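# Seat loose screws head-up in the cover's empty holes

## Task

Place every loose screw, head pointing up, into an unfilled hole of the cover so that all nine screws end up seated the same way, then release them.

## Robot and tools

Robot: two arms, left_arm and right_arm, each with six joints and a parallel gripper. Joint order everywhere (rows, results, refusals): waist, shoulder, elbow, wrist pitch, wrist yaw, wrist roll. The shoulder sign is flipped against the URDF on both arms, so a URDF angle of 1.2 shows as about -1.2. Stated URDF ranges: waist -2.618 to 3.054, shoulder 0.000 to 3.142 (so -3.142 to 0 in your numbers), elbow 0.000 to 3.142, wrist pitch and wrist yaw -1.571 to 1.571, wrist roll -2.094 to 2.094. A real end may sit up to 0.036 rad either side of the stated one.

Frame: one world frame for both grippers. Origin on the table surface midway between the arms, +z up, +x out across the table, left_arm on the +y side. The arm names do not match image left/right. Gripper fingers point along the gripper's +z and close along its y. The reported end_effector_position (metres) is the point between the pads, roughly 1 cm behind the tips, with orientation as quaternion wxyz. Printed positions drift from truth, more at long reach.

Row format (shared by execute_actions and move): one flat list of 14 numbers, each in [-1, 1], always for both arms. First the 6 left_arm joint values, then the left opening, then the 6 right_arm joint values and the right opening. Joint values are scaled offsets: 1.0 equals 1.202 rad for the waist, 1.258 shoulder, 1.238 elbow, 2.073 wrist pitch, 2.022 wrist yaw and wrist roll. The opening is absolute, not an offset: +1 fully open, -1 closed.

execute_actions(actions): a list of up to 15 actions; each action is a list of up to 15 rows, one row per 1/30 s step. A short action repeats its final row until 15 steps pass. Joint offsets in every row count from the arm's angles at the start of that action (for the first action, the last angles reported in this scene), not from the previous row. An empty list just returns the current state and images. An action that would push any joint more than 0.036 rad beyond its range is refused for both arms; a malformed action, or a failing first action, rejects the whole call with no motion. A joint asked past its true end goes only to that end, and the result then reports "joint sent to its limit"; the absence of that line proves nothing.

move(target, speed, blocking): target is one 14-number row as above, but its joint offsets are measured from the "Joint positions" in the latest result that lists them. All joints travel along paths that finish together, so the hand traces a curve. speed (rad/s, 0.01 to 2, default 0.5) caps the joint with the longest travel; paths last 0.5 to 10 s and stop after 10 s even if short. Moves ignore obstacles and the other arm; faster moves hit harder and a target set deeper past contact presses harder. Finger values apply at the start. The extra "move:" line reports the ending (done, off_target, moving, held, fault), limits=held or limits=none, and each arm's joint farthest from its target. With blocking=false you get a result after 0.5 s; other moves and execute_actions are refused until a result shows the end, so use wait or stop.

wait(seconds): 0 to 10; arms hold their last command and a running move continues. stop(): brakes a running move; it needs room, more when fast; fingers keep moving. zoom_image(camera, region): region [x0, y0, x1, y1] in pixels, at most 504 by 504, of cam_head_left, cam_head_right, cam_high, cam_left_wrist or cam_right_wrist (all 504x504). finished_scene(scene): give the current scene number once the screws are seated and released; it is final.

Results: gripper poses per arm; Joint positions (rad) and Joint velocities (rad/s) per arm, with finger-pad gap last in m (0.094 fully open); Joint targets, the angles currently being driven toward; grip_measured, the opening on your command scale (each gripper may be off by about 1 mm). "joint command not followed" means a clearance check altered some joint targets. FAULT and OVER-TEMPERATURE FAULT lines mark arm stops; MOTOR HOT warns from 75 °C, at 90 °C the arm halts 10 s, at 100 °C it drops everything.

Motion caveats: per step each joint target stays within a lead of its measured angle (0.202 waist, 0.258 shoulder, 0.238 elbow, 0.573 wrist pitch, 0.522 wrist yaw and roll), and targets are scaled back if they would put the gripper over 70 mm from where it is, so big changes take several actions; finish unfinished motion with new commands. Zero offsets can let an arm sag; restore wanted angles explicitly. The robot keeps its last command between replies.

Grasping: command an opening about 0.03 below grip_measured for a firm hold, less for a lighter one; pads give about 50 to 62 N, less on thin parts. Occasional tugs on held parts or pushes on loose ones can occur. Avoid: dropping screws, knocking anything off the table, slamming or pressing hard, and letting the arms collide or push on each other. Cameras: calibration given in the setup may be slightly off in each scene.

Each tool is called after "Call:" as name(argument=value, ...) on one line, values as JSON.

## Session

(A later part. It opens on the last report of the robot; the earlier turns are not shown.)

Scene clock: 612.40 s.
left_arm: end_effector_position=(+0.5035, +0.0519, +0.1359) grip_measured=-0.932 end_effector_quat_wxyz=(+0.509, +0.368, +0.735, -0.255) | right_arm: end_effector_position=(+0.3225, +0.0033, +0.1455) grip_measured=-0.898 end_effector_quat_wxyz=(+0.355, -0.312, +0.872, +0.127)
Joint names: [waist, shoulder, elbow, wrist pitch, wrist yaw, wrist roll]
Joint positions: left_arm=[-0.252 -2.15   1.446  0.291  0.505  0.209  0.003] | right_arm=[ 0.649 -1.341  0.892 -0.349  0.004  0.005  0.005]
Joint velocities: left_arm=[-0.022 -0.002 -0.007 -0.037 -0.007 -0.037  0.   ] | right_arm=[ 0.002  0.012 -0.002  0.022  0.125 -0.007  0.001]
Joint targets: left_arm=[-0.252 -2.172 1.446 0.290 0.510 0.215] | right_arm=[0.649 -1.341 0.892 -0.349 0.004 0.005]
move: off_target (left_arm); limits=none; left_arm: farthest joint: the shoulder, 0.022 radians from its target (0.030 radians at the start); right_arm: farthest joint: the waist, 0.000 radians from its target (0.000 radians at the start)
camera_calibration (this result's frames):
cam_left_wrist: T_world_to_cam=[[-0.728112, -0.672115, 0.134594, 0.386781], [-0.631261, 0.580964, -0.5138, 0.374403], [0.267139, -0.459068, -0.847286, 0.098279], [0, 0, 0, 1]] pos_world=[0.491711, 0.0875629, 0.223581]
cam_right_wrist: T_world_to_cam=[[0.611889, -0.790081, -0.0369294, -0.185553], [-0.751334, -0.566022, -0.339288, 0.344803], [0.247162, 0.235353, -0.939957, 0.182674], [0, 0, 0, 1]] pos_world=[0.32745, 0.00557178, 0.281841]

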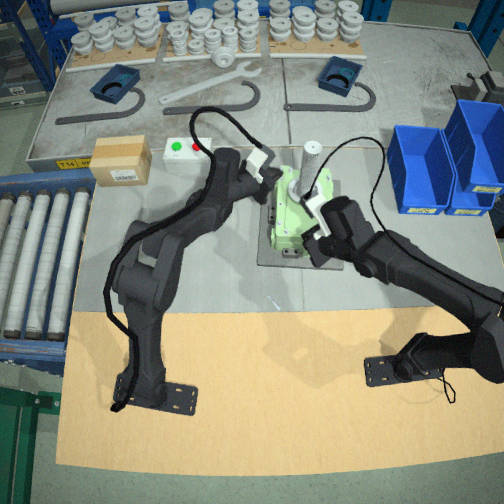

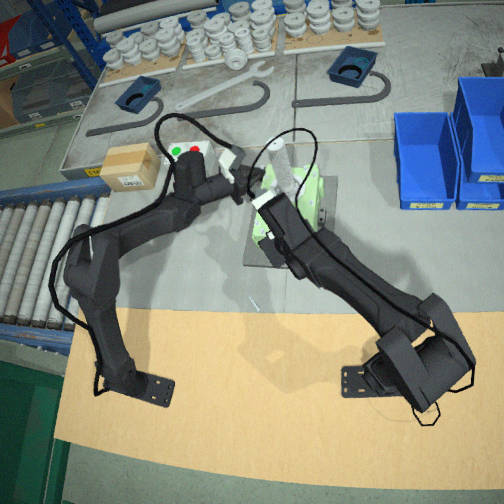

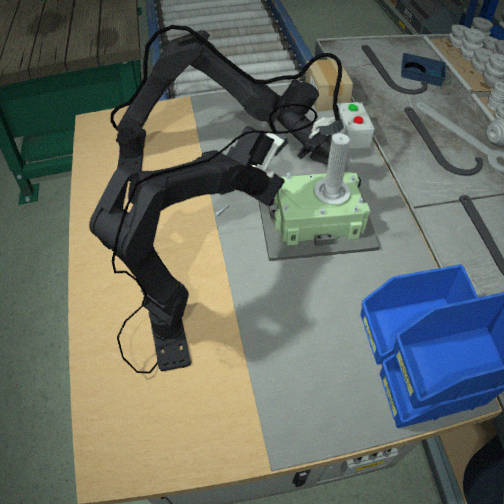

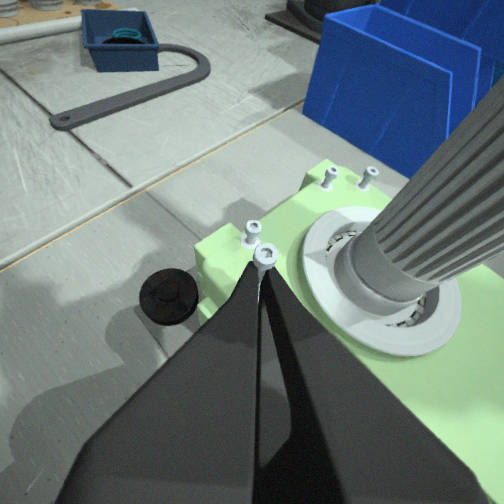

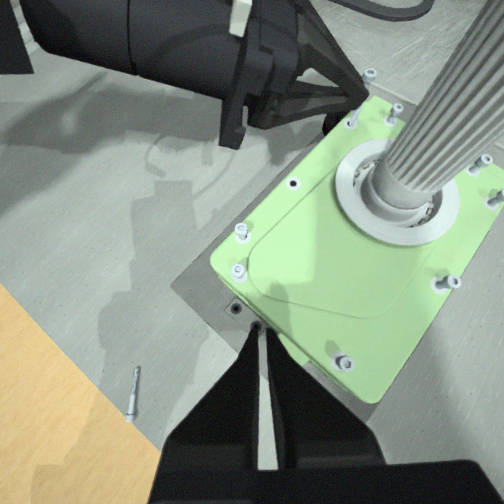

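Call:
move(target=[0.0095,-0.004,0,-0.003,0.002,0.003,-0.96,0,0,0,0,0,0,-0.9], speed=0.01)

Call:
zoom_image(camera="cam_right_wrist", region=[320, 60, 420, 140])

Scene clock: 629.47 s.
left_arm: end_effector_position=(+0.5036, +0.0522, +0.1360) grip_measured=-0.932 end_effector_quat_wxyz=(+0.509, +0.368, +0.735, -0.256) | right_arm: end_effector_position=(+0.3225, +0.0033, +0.1455) grip_measured=-0.898 end_effector_quat_wxyz=(+0.355, -0.312, +0.872, +0.127)
Joint names: [waist, shoulder, elbow, wrist pitch, wrist yaw, wrist roll]
Joint positions: left_arm=[-0.251 -2.15   1.446  0.291  0.506  0.209  0.003] | right_arm=[ 0.649 -1.341  0.892 -0.349  0.004  0.005  0.005]
Joint velocities: left_arm=[-0.007  0.017 -0.007  0.037  0.022 -0.022 -0.001] | right_arm=[-0.012  0.002 -0.012 -0.022 -0.007 -0.066 -0.001]
Joint targets: left_arm=[-0.240 -2.155 1.446 0.285 0.509 0.215] | right_arm=[0.649 -1.341 0.892 -0.349 0.004 0.005]
move: done; limits=none; left_arm: farthest joint: the waist, 0.010 radians from its target (0.011 radians at the start); right_arm: farthest joint: the waist, 0.000 radians from its target (0.000 radians at the start)
camera_calibration (this result's frames):
cam_left_wrist: T_world_to_cam=[[-0.728101, -0.672104, 0.134707, 0.387063], [-0.631176, 0.580704, -0.514199, 0.374413], [0.26737, -0.459412, -0.847026, 0.0983273], [0, 0, 0, 1]] pos_world=[0.491851, 0.0878968, 0.223668]
cam_right_wrist: T_world_to_cam=[[0.611889, -0.790081, -0.0369294, -0.185553], [-0.751334, -0.566022, -0.339288, 0.344803], [0.247162, 0.235353, -0.939957, 0.182674], [0, 0, 0, 1]] pos_world=[0.32745, 0.00557178, 0.281841]

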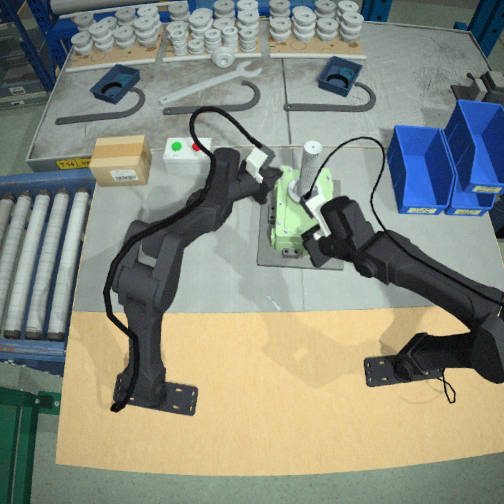

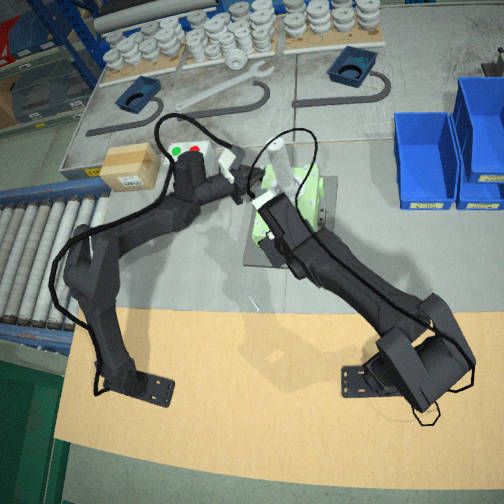

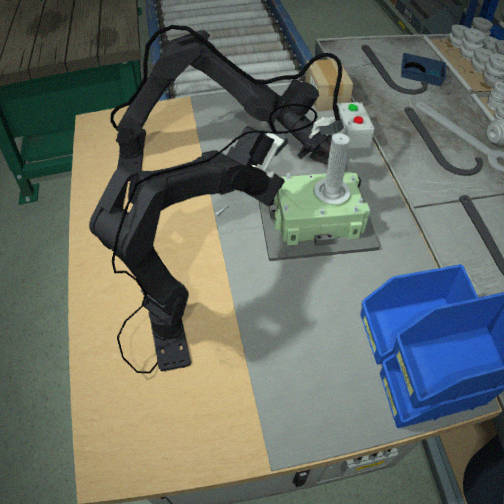

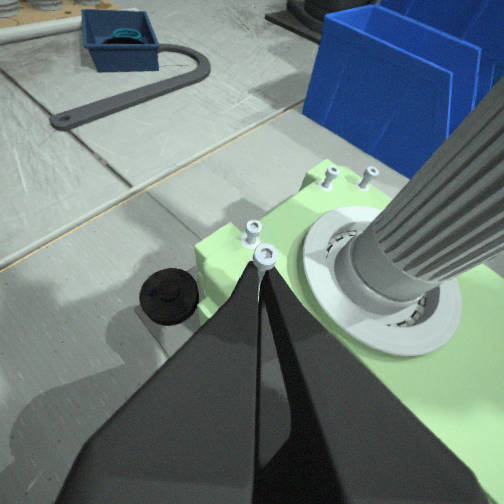

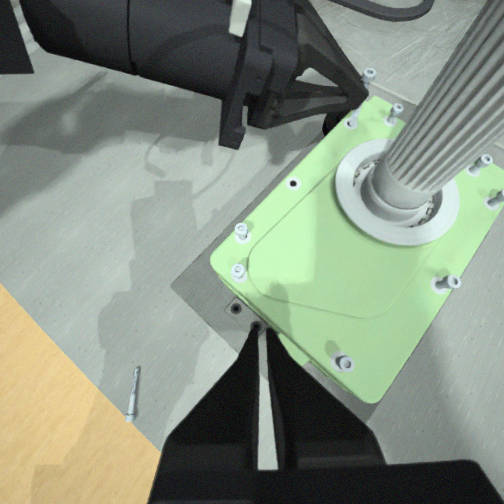

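Region (320, 60, 420, 140) of cam_right_wrist's 504x504 image, scaled by 5.040, with more detail than that image has; it fills the top 403 rows of this view, and the rest is white.

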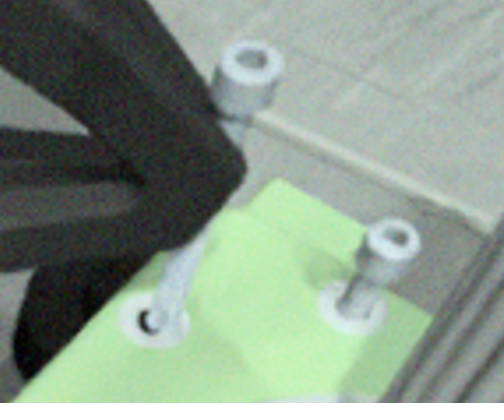

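Call:
move(target=[0.0113,-0.004,0,-0.012,0.002,0.003,-0.96,0,0,0,0,0,0,-0.9], speed=0.015)

Call:
zoom_image(camera="cam_right_wrist", region=[320, 60, 420, 140])

Scene clock: 636.50 s.
left_arm: end_effector_position=(+0.5036, +0.0522, +0.1360) grip_measured=-0.932 end_effector_quat_wxyz=(+0.509, +0.368, +0.735, -0.256) | right_arm: end_effector_position=(+0.3225, +0.0033, +0.1455) grip_measured=-0.898 end_effector_quat_wxyz=(+0.355, -0.312, +0.872, +0.127)
Joint names: [waist, shoulder, elbow, wrist pitch, wrist yaw, wrist roll]
Joint positions: left_arm=[-0.251 -2.15   1.446  0.291  0.506  0.209  0.003] | right_arm=[ 0.649 -1.341  0.892 -0.349  0.004  0.005  0.005]
Joint velocities: left_arm=[-0.012  0.002 -0.007 -0.022 -0.007  0.095 -0.   ] | right_arm=[-0.007  0.002 -0.012 -0.037 -0.007  0.022 -0.   ]
Joint targets: left_arm=[-0.237 -2.155 1.446 0.266 0.510 0.215] | right_arm=[0.649 -1.341 0.892 -0.349 0.004 0.005]
move: off_target (left_arm); limits=none; left_arm: farthest joint: the wrist pitch, 0.025 radians from its target (0.025 radians at the start); right_arm: farthest joint: the waist, 0.000 radians from its target (0.000 radians at the start)
camera_calibration (this result's frames):
cam_left_wrist: T_world_to_cam=[[-0.728101, -0.672104, 0.134707, 0.387063], [-0.631176, 0.580704, -0.514199, 0.374413], [0.26737, -0.459412, -0.847026, 0.0983273], [0, 0, 0, 1]] pos_world=[0.491851, 0.0878968, 0.223668]
cam_right_wrist: T_world_to_cam=[[0.611889, -0.790081, -0.0369294, -0.185553], [-0.751334, -0.566022, -0.339288, 0.344803], [0.247162, 0.235353, -0.939957, 0.182674], [0, 0, 0, 1]] pos_world=[0.32745, 0.00557178, 0.281841]

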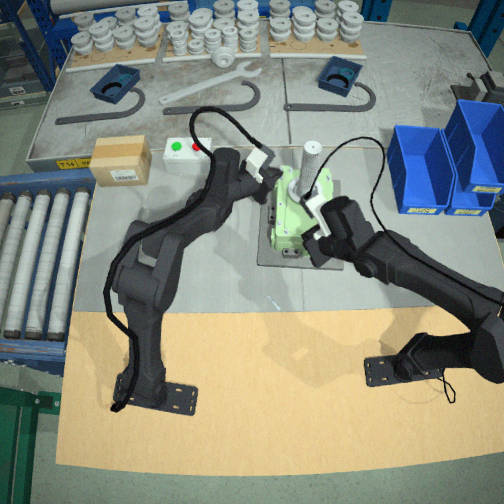

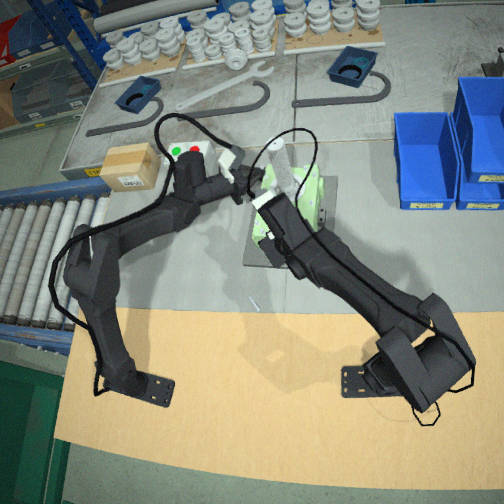

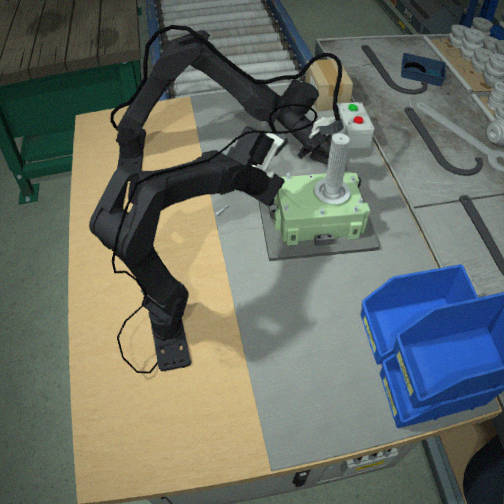

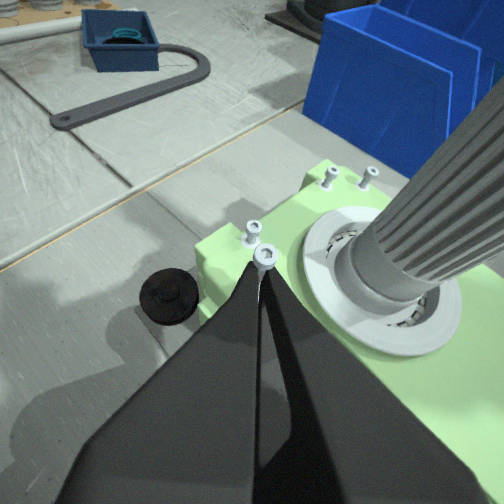

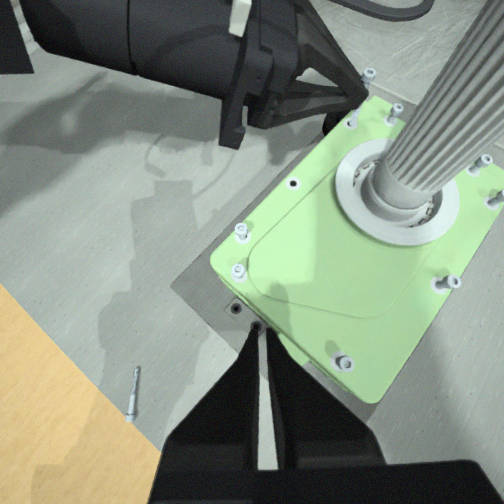

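Region (320, 60, 420, 140) of cam_right_wrist's 504x504 image, scaled by 5.040, with more detail than that image has; it fills the top 403 rows of this view, and the rest is white.

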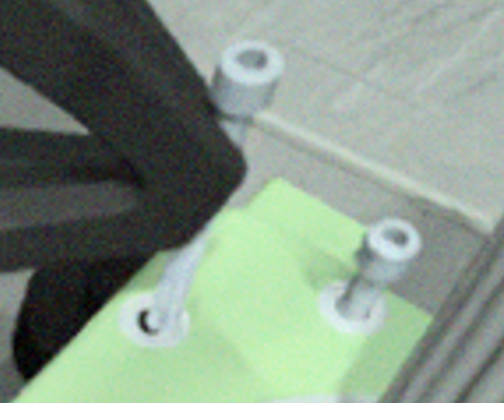

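Call:
move(target=[0.011,0.024,0,0,0.002,0.003,-0.96,0,0,0,0,0,0,-0.9], speed=0.02)

Call:
zoom_image(camera="cam_right_wrist", region=[320, 60, 420, 140])

Scene clock: 644.67 s.
left_arm: end_effector_position=(+0.5036, +0.0522, +0.1360) grip_measured=-0.932 end_effector_quat_wxyz=(+0.509, +0.368, +0.735, -0.256) | right_arm: end_effector_position=(+0.3225, +0.0033, +0.1455) grip_measured=-0.898 end_effector_quat_wxyz=(+0.355, -0.312, +0.872, +0.127)
Joint names: [waist, shoulder, elbow, wrist pitch, wrist yaw, wrist roll]
Joint positions: left_arm=[-0.251 -2.15   1.446  0.291  0.506  0.209  0.003] | right_arm=[ 0.649 -1.341  0.892 -0.349  0.004  0.005  0.005]
Joint velocities: left_arm=[ 0.007 -0.002  0.002 -0.007  0.022 -0.066  0.   ] | right_arm=[-0.002 -0.007  0.012  0.007 -0.037  0.022 -0.001]
Joint targets: left_arm=[-0.238 -2.120 1.446 0.291 0.510 0.215] | right_arm=[0.649 -1.341 0.892 -0.349 0.004 0.005]
move: off_target (left_arm); limits=none; left_arm: farthest joint: the shoulder, 0.030 radians from its target (0.030 radians at the start); right_arm: farthest joint: the waist, 0.000 radians from its target (0.000 radians at the start)
camera_calibration (this result's frames):
cam_left_wrist: T_world_to_cam=[[-0.728101, -0.672104, 0.134707, 0.387063], [-0.631176, 0.580704, -0.514199, 0.374413], [0.26737, -0.459412, -0.847026, 0.0983273], [0, 0, 0, 1]] pos_world=[0.491851, 0.0878968, 0.223668]
cam_right_wrist: T_world_to_cam=[[0.611889, -0.790081, -0.0369294, -0.185553], [-0.751334, -0.566022, -0.339288, 0.344803], [0.247162, 0.235353, -0.939957, 0.182674], [0, 0, 0, 1]] pos_world=[0.32745, 0.00557178, 0.281841]

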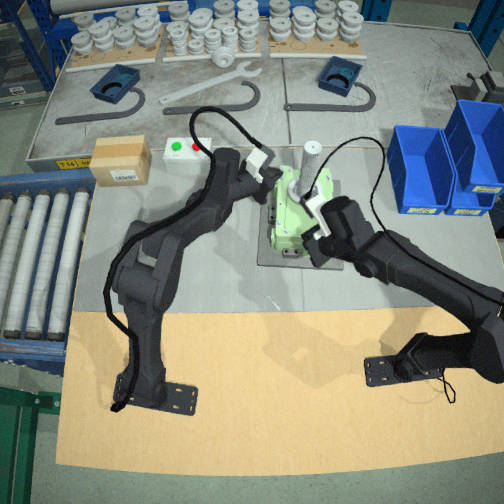

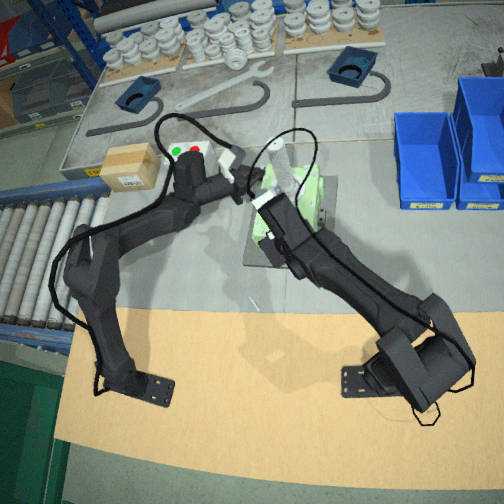

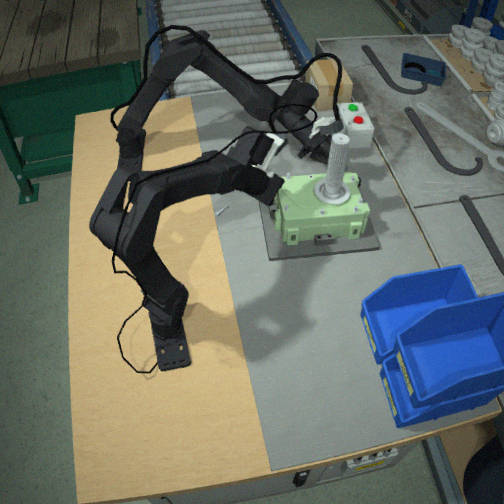

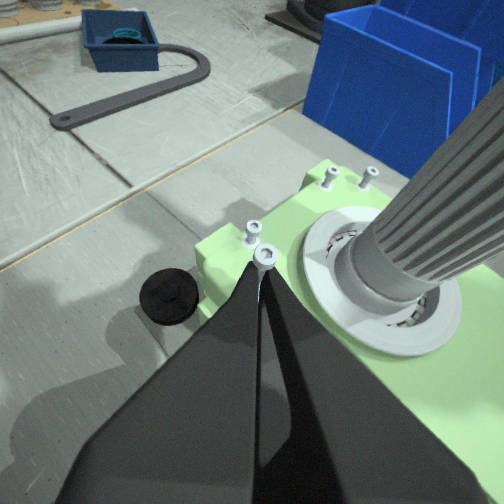

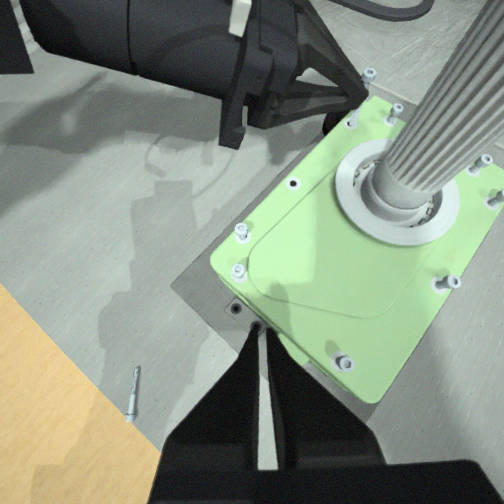

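Region (320, 60, 420, 140) of cam_right_wrist's 504x504 image, scaled by 5.040, with more detail than that image has; it fills the top 403 rows of this view, and the rest is white.

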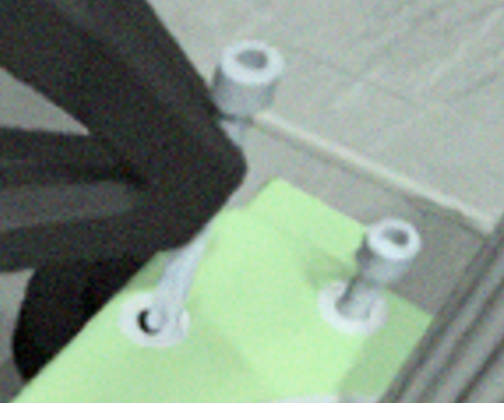

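Call:
move(target=[0,0.036,0,0,0.002,0.003,-0.96,0,0,0,0,0,0,-0.9], speed=0.04)

Call:
move(target=[0.03,0,0,-0.016,0.002,0.003,-0.96,0,0,0,0,0,0,-0.9], speed=0.04)

Scene clock: 658.63 s.
left_arm: end_effector_position=(+0.5031, +0.0524, +0.1490) grip_measured=-0.932 end_effector_quat_wxyz=(+0.518, +0.369, +0.728, -0.255) | right_arm: end_effector_position=(+0.3225, +0.0033, +0.1455) grip_measured=-0.898 end_effector_quat_wxyz=(+0.355, -0.312, +0.872, +0.127)
Joint names: [waist, shoulder, elbow, wrist pitch, wrist yaw, wrist roll]
Joint positions: left_arm=[-0.251 -2.127  1.446  0.291  0.506  0.209  0.003] | right_arm=[ 0.649 -1.341  0.892 -0.349  0.004  0.005  0.005]
Joint velocities: left_arm=[-0.012  0.012 -0.012 -0.022  0.051  0.066 -0.001] | right_arm=[-0.002 -0.007  0.002 -0.066  0.022  0.066  0.   ]
Joint targets: left_arm=[-0.251 -2.104 1.446 0.291 0.510 0.215] | right_arm=[0.649 -1.341 0.892 -0.349 0.004 0.005]
move: off_target (left_arm); limits=none; left_arm: farthest joint: the shoulder, 0.023 radians from its target (0.045 radians at the start); right_arm: farthest joint: the waist, 0.000 radians from its target (0.000 radians at the start)
camera_calibration (this result's frames):
cam_left_wrist: T_world_to_cam=[[-0.730811, -0.671004, 0.125176, 0.387815], [-0.620264, 0.576277, -0.532144, 0.378078], [0.284935, -0.466539, -0.837349, 0.0996453], [0, 0, 0, 1]] pos_world=[0.489535, 0.0888367, 0.236085]
cam_right_wrist: T_world_to_cam=[[0.611889, -0.790081, -0.0369294, -0.185553], [-0.751334, -0.566022, -0.339288, 0.344803], [0.247162, 0.235353, -0.939957, 0.182674], [0, 0, 0, 1]] pos_world=[0.32745, 0.00557178, 0.281841]

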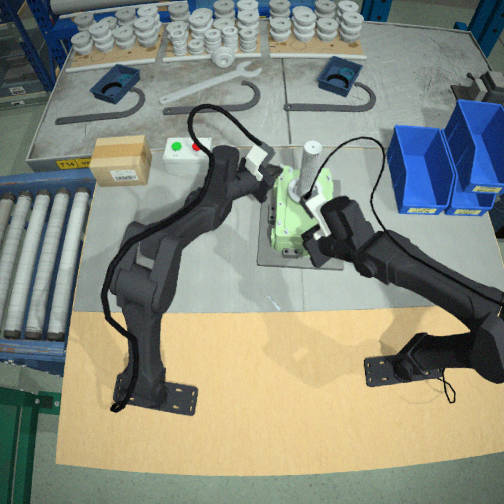

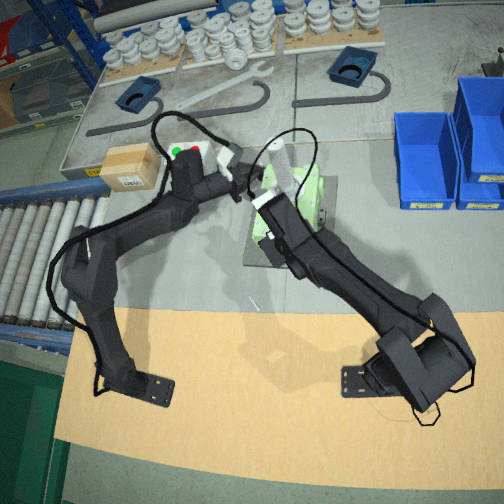

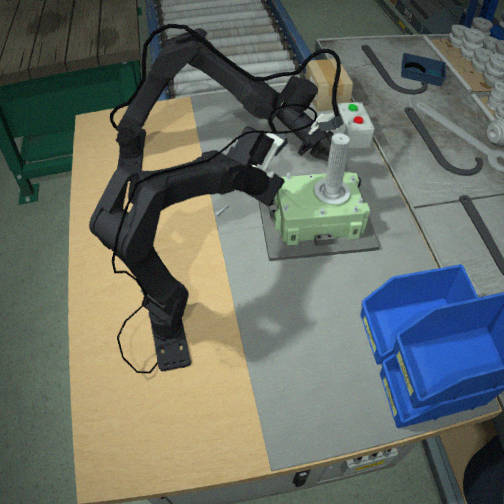

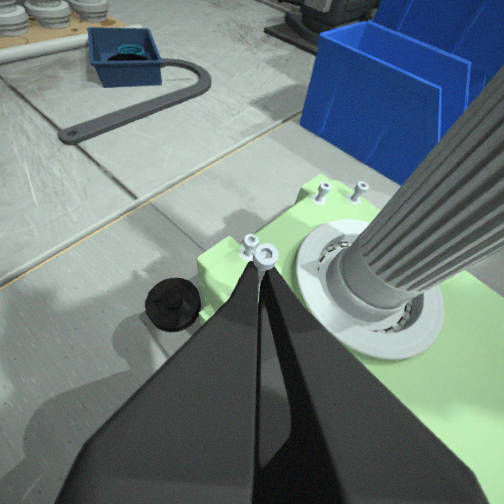

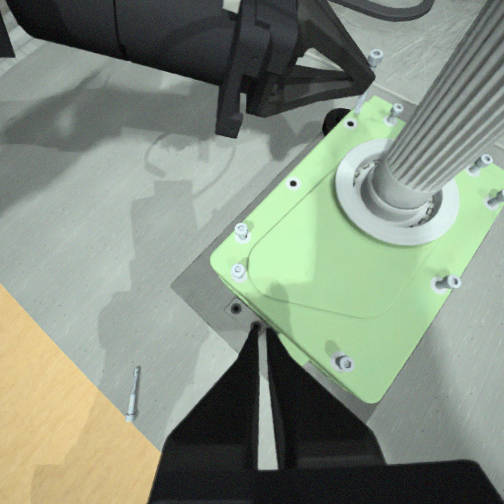

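Scene clock: 659.87 s.
left_arm: end_effector_position=(+0.5108, +0.0679, +0.1467) grip_measured=-0.932 end_effector_quat_wxyz=(+0.518, +0.358, +0.737, -0.248) | right_arm: end_effector_position=(+0.3225, +0.0033, +0.1455) grip_measured=-0.898 end_effector_quat_wxyz=(+0.355, -0.312, +0.872, +0.127)
Joint names: [waist, shoulder, elbow, wrist pitch, wrist yaw, wrist roll]
Joint positions: left_arm=[-0.222 -2.127  1.446  0.28   0.506  0.209  0.003] | right_arm=[ 0.649 -1.341  0.892 -0.349  0.004  0.005  0.005]
Joint velocities: left_arm=[-0.007  0.002  0.002  0.022  0.051  0.037 -0.001] | right_arm=[ 0.017  0.002  0.007 -0.022  0.037  0.022  0.   ]
Joint targets: left_arm=[-0.215 -2.127 1.446 0.258 0.510 0.215] | right_arm=[0.649 -1.341 0.892 -0.349 0.004 0.005]
move: off_target (left_arm); limits=none; left_arm: farthest joint: the wrist pitch, 0.022 radians from its target (0.033 radians at the start); right_arm: farthest joint: the waist, 0.000 radians from its target (0.000 radians at the start)
camera_calibration (this result's frames):
cam_left_wrist: T_world_to_cam=[[-0.70973, -0.692399, 0.129869, 0.394151], [-0.64218, 0.560091, -0.523357, 0.383645], [0.289633, -0.454842, -0.842159, 0.100297], [0, 0, 0, 1]] pos_world=[0.49706, 0.103653, 0.234061]
cam_right_wrist: T_world_to_cam=[[0.611889, -0.790081, -0.0369294, -0.185553], [-0.751334, -0.566022, -0.339288, 0.344803], [0.247162, 0.235353, -0.939957, 0.182674], [0, 0, 0, 1]] pos_world=[0.32745, 0.00557178, 0.281841]

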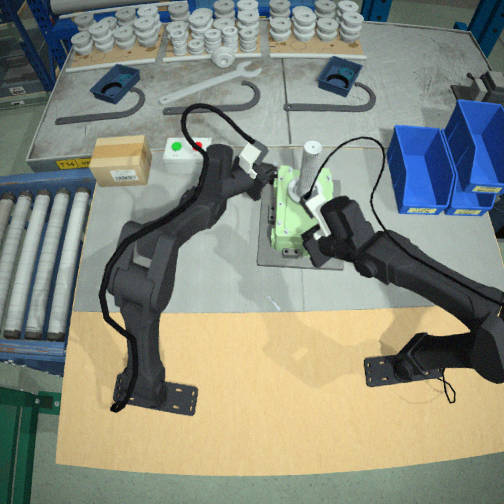

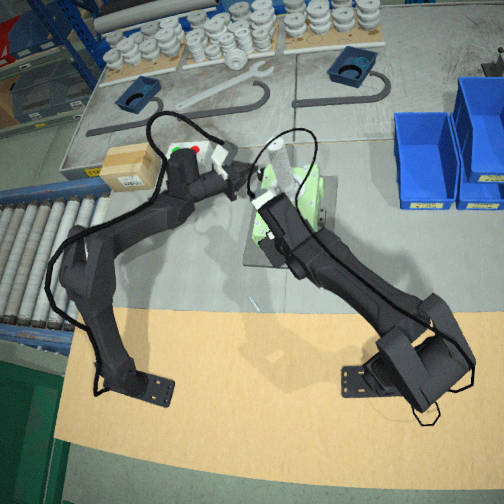

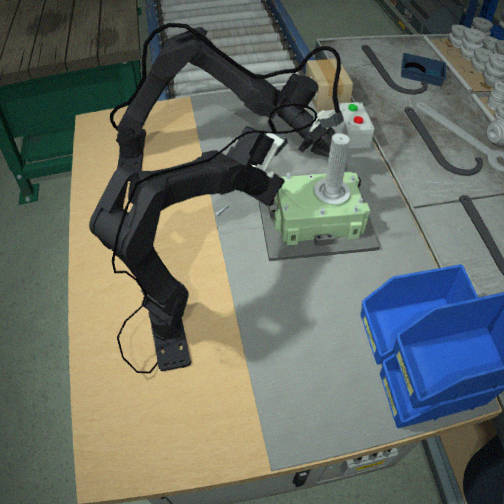

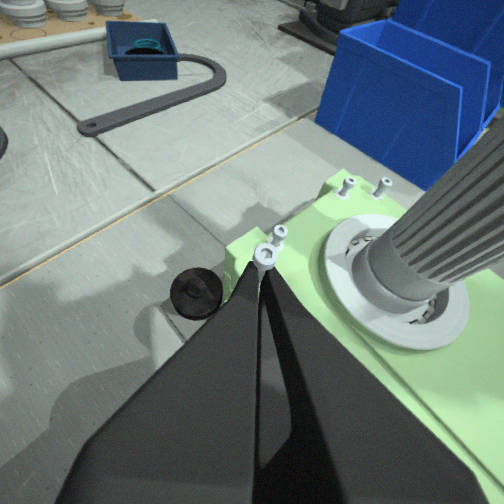

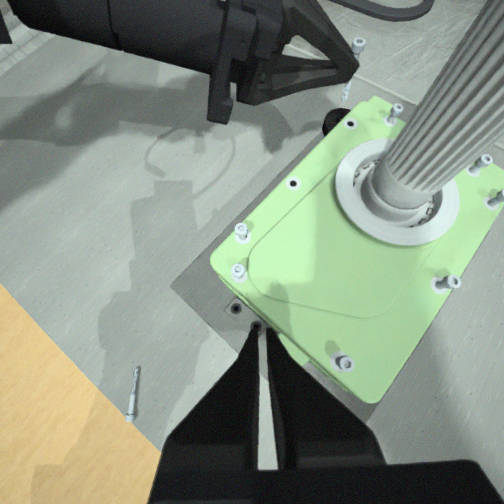

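Call:
move(target=[-0.0262,0,0,-0.008,0.002,0.003,-0.96,0,0,0,0,0,0,-0.9], speed=0.04)

Call:
move(target=[0,-0.027,0,-0.008,0.002,0.003,-0.96,0,0,0,0,0,0,-0.9], speed=0.025)

Call:
zoom_image(camera="cam_right_wrist", region=[320, 60, 420, 140])

Scene clock: 672.47 s.
left_arm: end_effector_position=(+0.5036, +0.0552, +0.1465) grip_measured=-0.932 end_effector_quat_wxyz=(+0.514, +0.367, +0.733, -0.254) | right_arm: end_effector_position=(+0.3225, +0.0033, +0.1455) grip_measured=-0.898 end_effector_quat_wxyz=(+0.355, -0.312, +0.872, +0.127)
Joint names: [waist, shoulder, elbow, wrist pitch, wrist yaw, wrist roll]
Joint positions: left_arm=[-0.246 -2.127  1.446  0.279  0.506  0.209  0.003] | right_arm=[ 0.649 -1.341  0.892 -0.349  0.004  0.005  0.005]
Joint velocities: left_arm=[-0.007 -0.002 -0.002 -0.007 -0.037 -0.037 -0.   ] | right_arm=[-0.017  0.002  0.002  0.081 -0.037 -0.007  0.   ]
Joint targets: left_arm=[-0.254 -2.127 1.446 0.263 0.510 0.215] | right_arm=[0.649 -1.341 0.892 -0.349 0.004 0.005]
move: done; limits=none; left_arm: farthest joint: the wrist pitch, 0.016 radians from its target (0.016 radians at the start); right_arm: farthest joint: the waist, 0.000 radians from its target (0.000 radians at the start)
camera_calibration (this result's frames):
cam_left_wrist: T_world_to_cam=[[-0.72633, -0.674904, 0.130192, 0.387517], [-0.628686, 0.57575, -0.522748, 0.378323], [0.277847, -0.461538, -0.842487, 0.102798], [0, 0, 0, 1]] pos_world=[0.490749, 0.0911624, 0.233922]
cam_right_wrist: T_world_to_cam=[[0.611889, -0.790081, -0.0369294, -0.185553], [-0.751334, -0.566022, -0.339288, 0.344803], [0.247162, 0.235353, -0.939957, 0.182674], [0, 0, 0, 1]] pos_world=[0.32745, 0.00557178, 0.281841]

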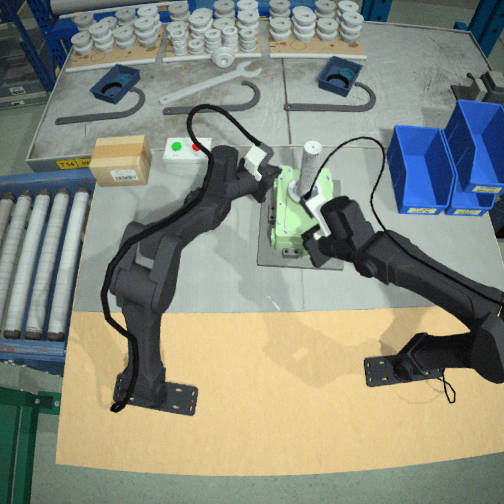

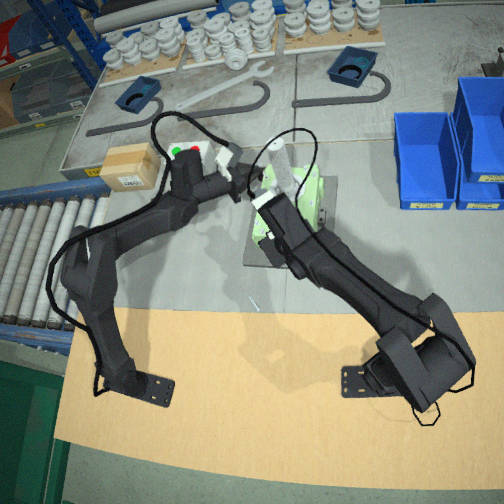

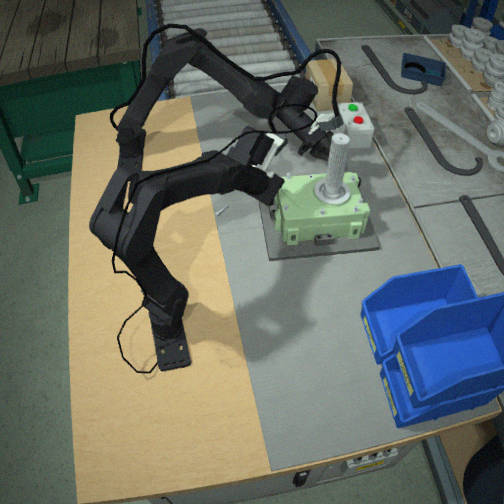

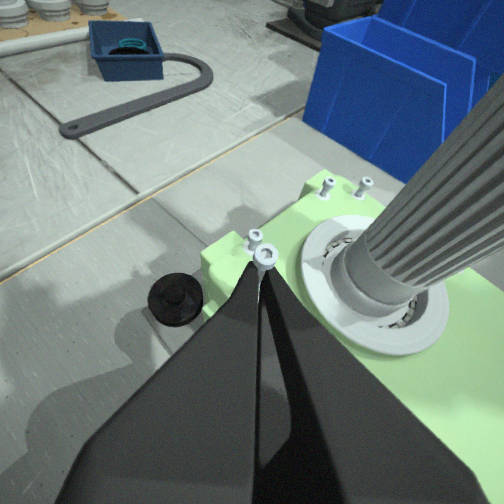

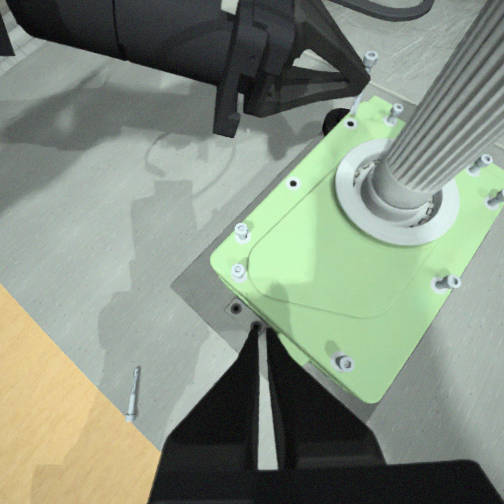

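Scene clock: 674.03 s.
left_arm: end_effector_position=(+0.5039, +0.0549, +0.1363) grip_measured=-0.932 end_effector_quat_wxyz=(+0.507, +0.366, +0.738, -0.255) | right_arm: end_effector_position=(+0.3225, +0.0033, +0.1455) grip_measured=-0.898 end_effector_quat_wxyz=(+0.355, -0.312, +0.872, +0.127)
Joint names: [waist, shoulder, elbow, wrist pitch, wrist yaw, wrist roll]
Joint positions: left_arm=[-0.246 -2.145  1.446  0.28   0.506  0.209  0.003] | right_arm=[ 0.649 -1.341  0.892 -0.349  0.004  0.005  0.005]
Joint velocities: left_arm=[-0.002  0.017 -0.002 -0.022 -0.037 -0.037 -0.   ] | right_arm=[ 0.007  0.002 -0.017 -0.051 -0.037  0.037 -0.   ]
Joint targets: left_arm=[-0.246 -2.161 1.446 0.263 0.510 0.215] | right_arm=[0.649 -1.341 0.892 -0.349 0.004 0.005]
move: done; limits=none; left_arm: farthest joint: the wrist pitch, 0.017 radians from its target (0.017 radians at the start); right_arm: farthest joint: the waist, 0.000 radians from its target (0.000 radians at the start)
camera_calibration (this result's frames):
cam_left_wrist: T_world_to_cam=[[-0.724376, -0.675505, 0.137741, 0.386989], [-0.636915, 0.579262, -0.508718, 0.37536], [0.263854, -0.456233, -0.849843, 0.101744], [0, 0, 0, 1]] pos_world=[0.492552, 0.0904001, 0.224114]
cam_right_wrist: T_world_to_cam=[[0.611889, -0.790081, -0.0369294, -0.185553], [-0.751334, -0.566022, -0.339288, 0.344803], [0.247162, 0.235353, -0.939957, 0.182674], [0, 0, 0, 1]] pos_world=[0.32745, 0.00557178, 0.281841]

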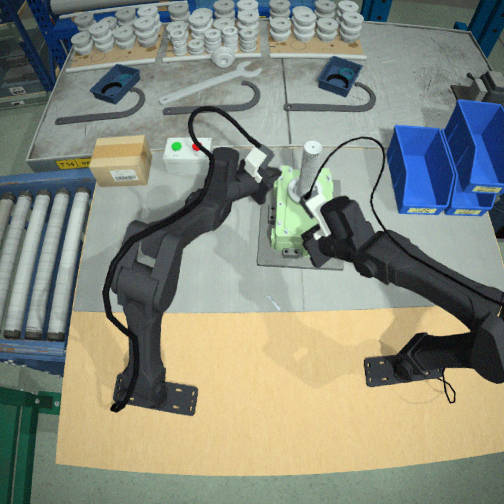

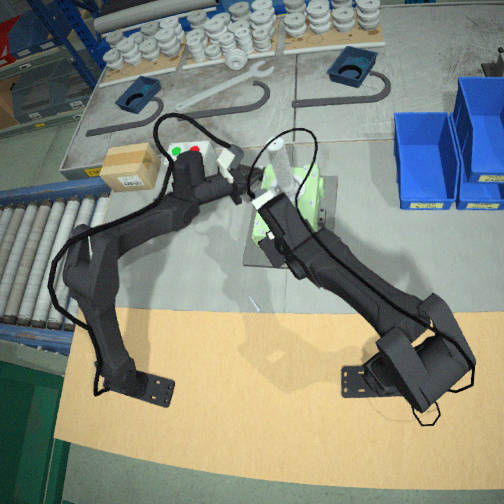

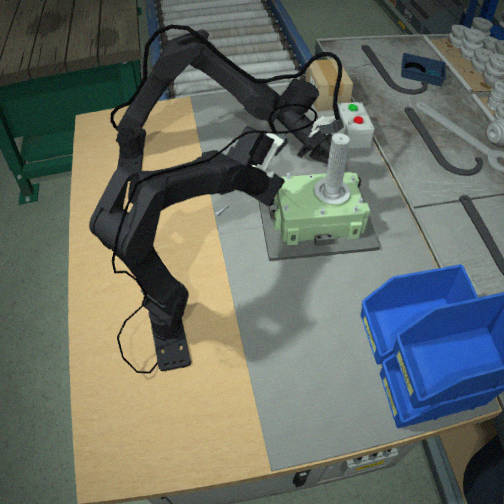

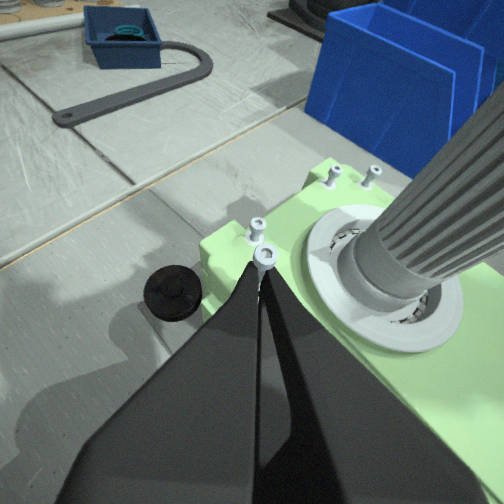

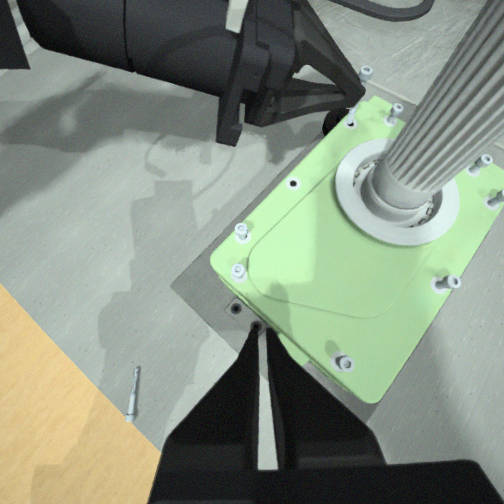

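Region (320, 60, 420, 140) of cam_right_wrist's 504x504 image, scaled by 5.040, with more detail than that image has; it fills the top 403 rows of this view, and the rest is white.

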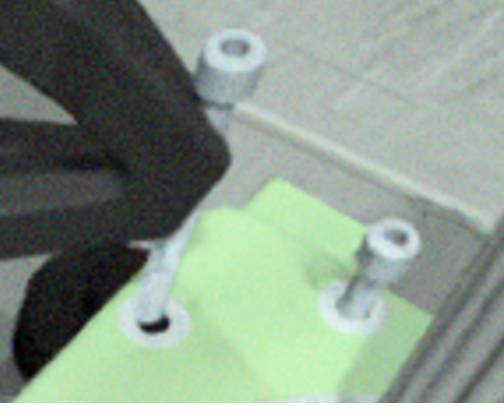

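Call:
move(target=[-0.008,-0.026,0,-0.008,0.002,0.003,-0.96,0,0,0,0,0,0,-0.9], speed=0.025)

Call:
zoom_image(camera="cam_right_wrist", region=[320, 60, 420, 140])

Scene clock: 682.83 s.
left_arm: end_effector_position=(+0.5040, +0.0546, +0.1355) grip_measured=-0.932 end_effector_quat_wxyz=(+0.507, +0.367, +0.737, -0.255) | right_arm: end_effector_position=(+0.3225, +0.0033, +0.1455) grip_measured=-0.898 end_effector_quat_wxyz=(+0.355, -0.312, +0.872, +0.127)
Joint names: [waist, shoulder, elbow, wrist pitch, wrist yaw, wrist roll]
Joint positions: left_arm=[-0.246 -2.148  1.446  0.283  0.508  0.209  0.003] | right_arm=[ 0.649 -1.341  0.892 -0.349  0.004  0.005  0.005]
Joint velocities: left_arm=[-0.007 -0.012 -0.002  0.007  0.022  0.007  0.001] | right_arm=[-0.007  0.022  0.002  0.022  0.051  0.022 -0.   ]
Joint targets: left_arm=[-0.256 -2.178 1.446 0.263 0.510 0.215] | right_arm=[0.649 -1.341 0.892 -0.349 0.004 0.005]
move: off_target (left_arm); limits=none; left_arm: farthest joint: the shoulder, 0.030 radians from its target (0.033 radians at the start); right_arm: farthest joint: the waist, 0.000 radians from its target (0.000 radians at the start)
camera_calibration (this result's frames):
cam_left_wrist: T_world_to_cam=[[-0.725609, -0.674103, 0.138115, 0.387411], [-0.635692, 0.579859, -0.509568, 0.374698], [0.263414, -0.457545, -0.849273, 0.101128], [0, 0, 0, 1]] pos_world=[0.492663, 0.0901537, 0.223312]
cam_right_wrist: T_world_to_cam=[[0.611889, -0.790081, -0.0369294, -0.185553], [-0.751334, -0.566022, -0.339288, 0.344803], [0.247162, 0.235353, -0.939957, 0.182674], [0, 0, 0, 1]] pos_world=[0.32745, 0.00557178, 0.281841]

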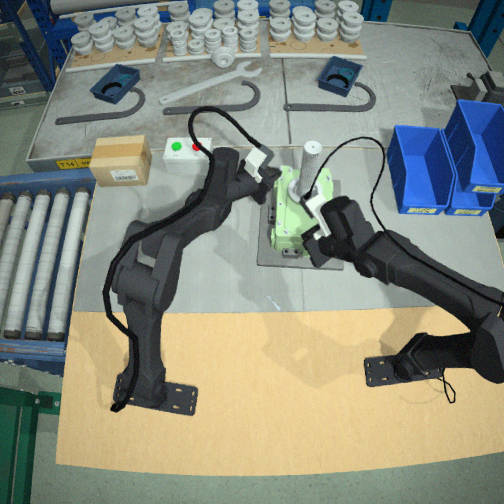

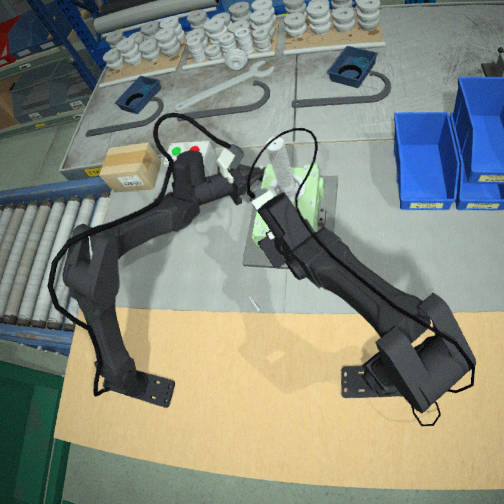

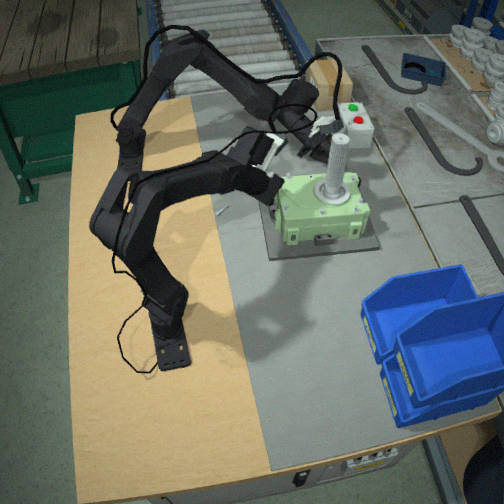

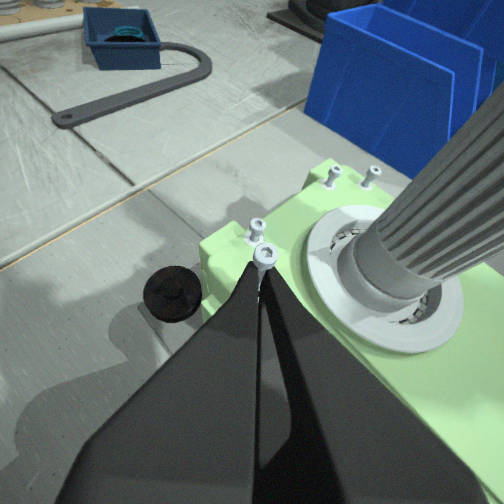

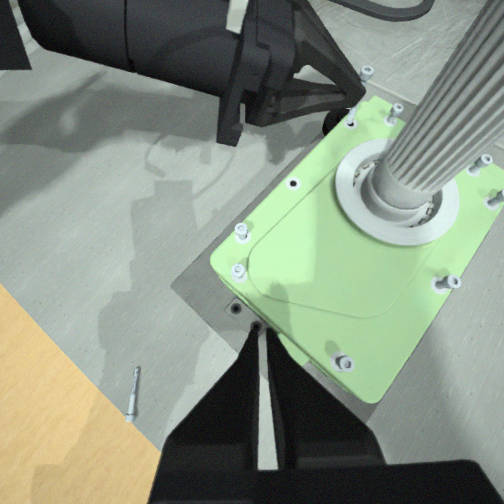

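Region (320, 60, 420, 140) of cam_right_wrist's 504x504 image, scaled by 5.040, with more detail than that image has; it fills the top 403 rows of this view, and the rest is white.

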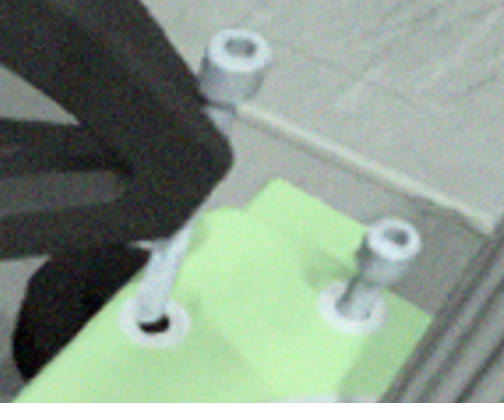

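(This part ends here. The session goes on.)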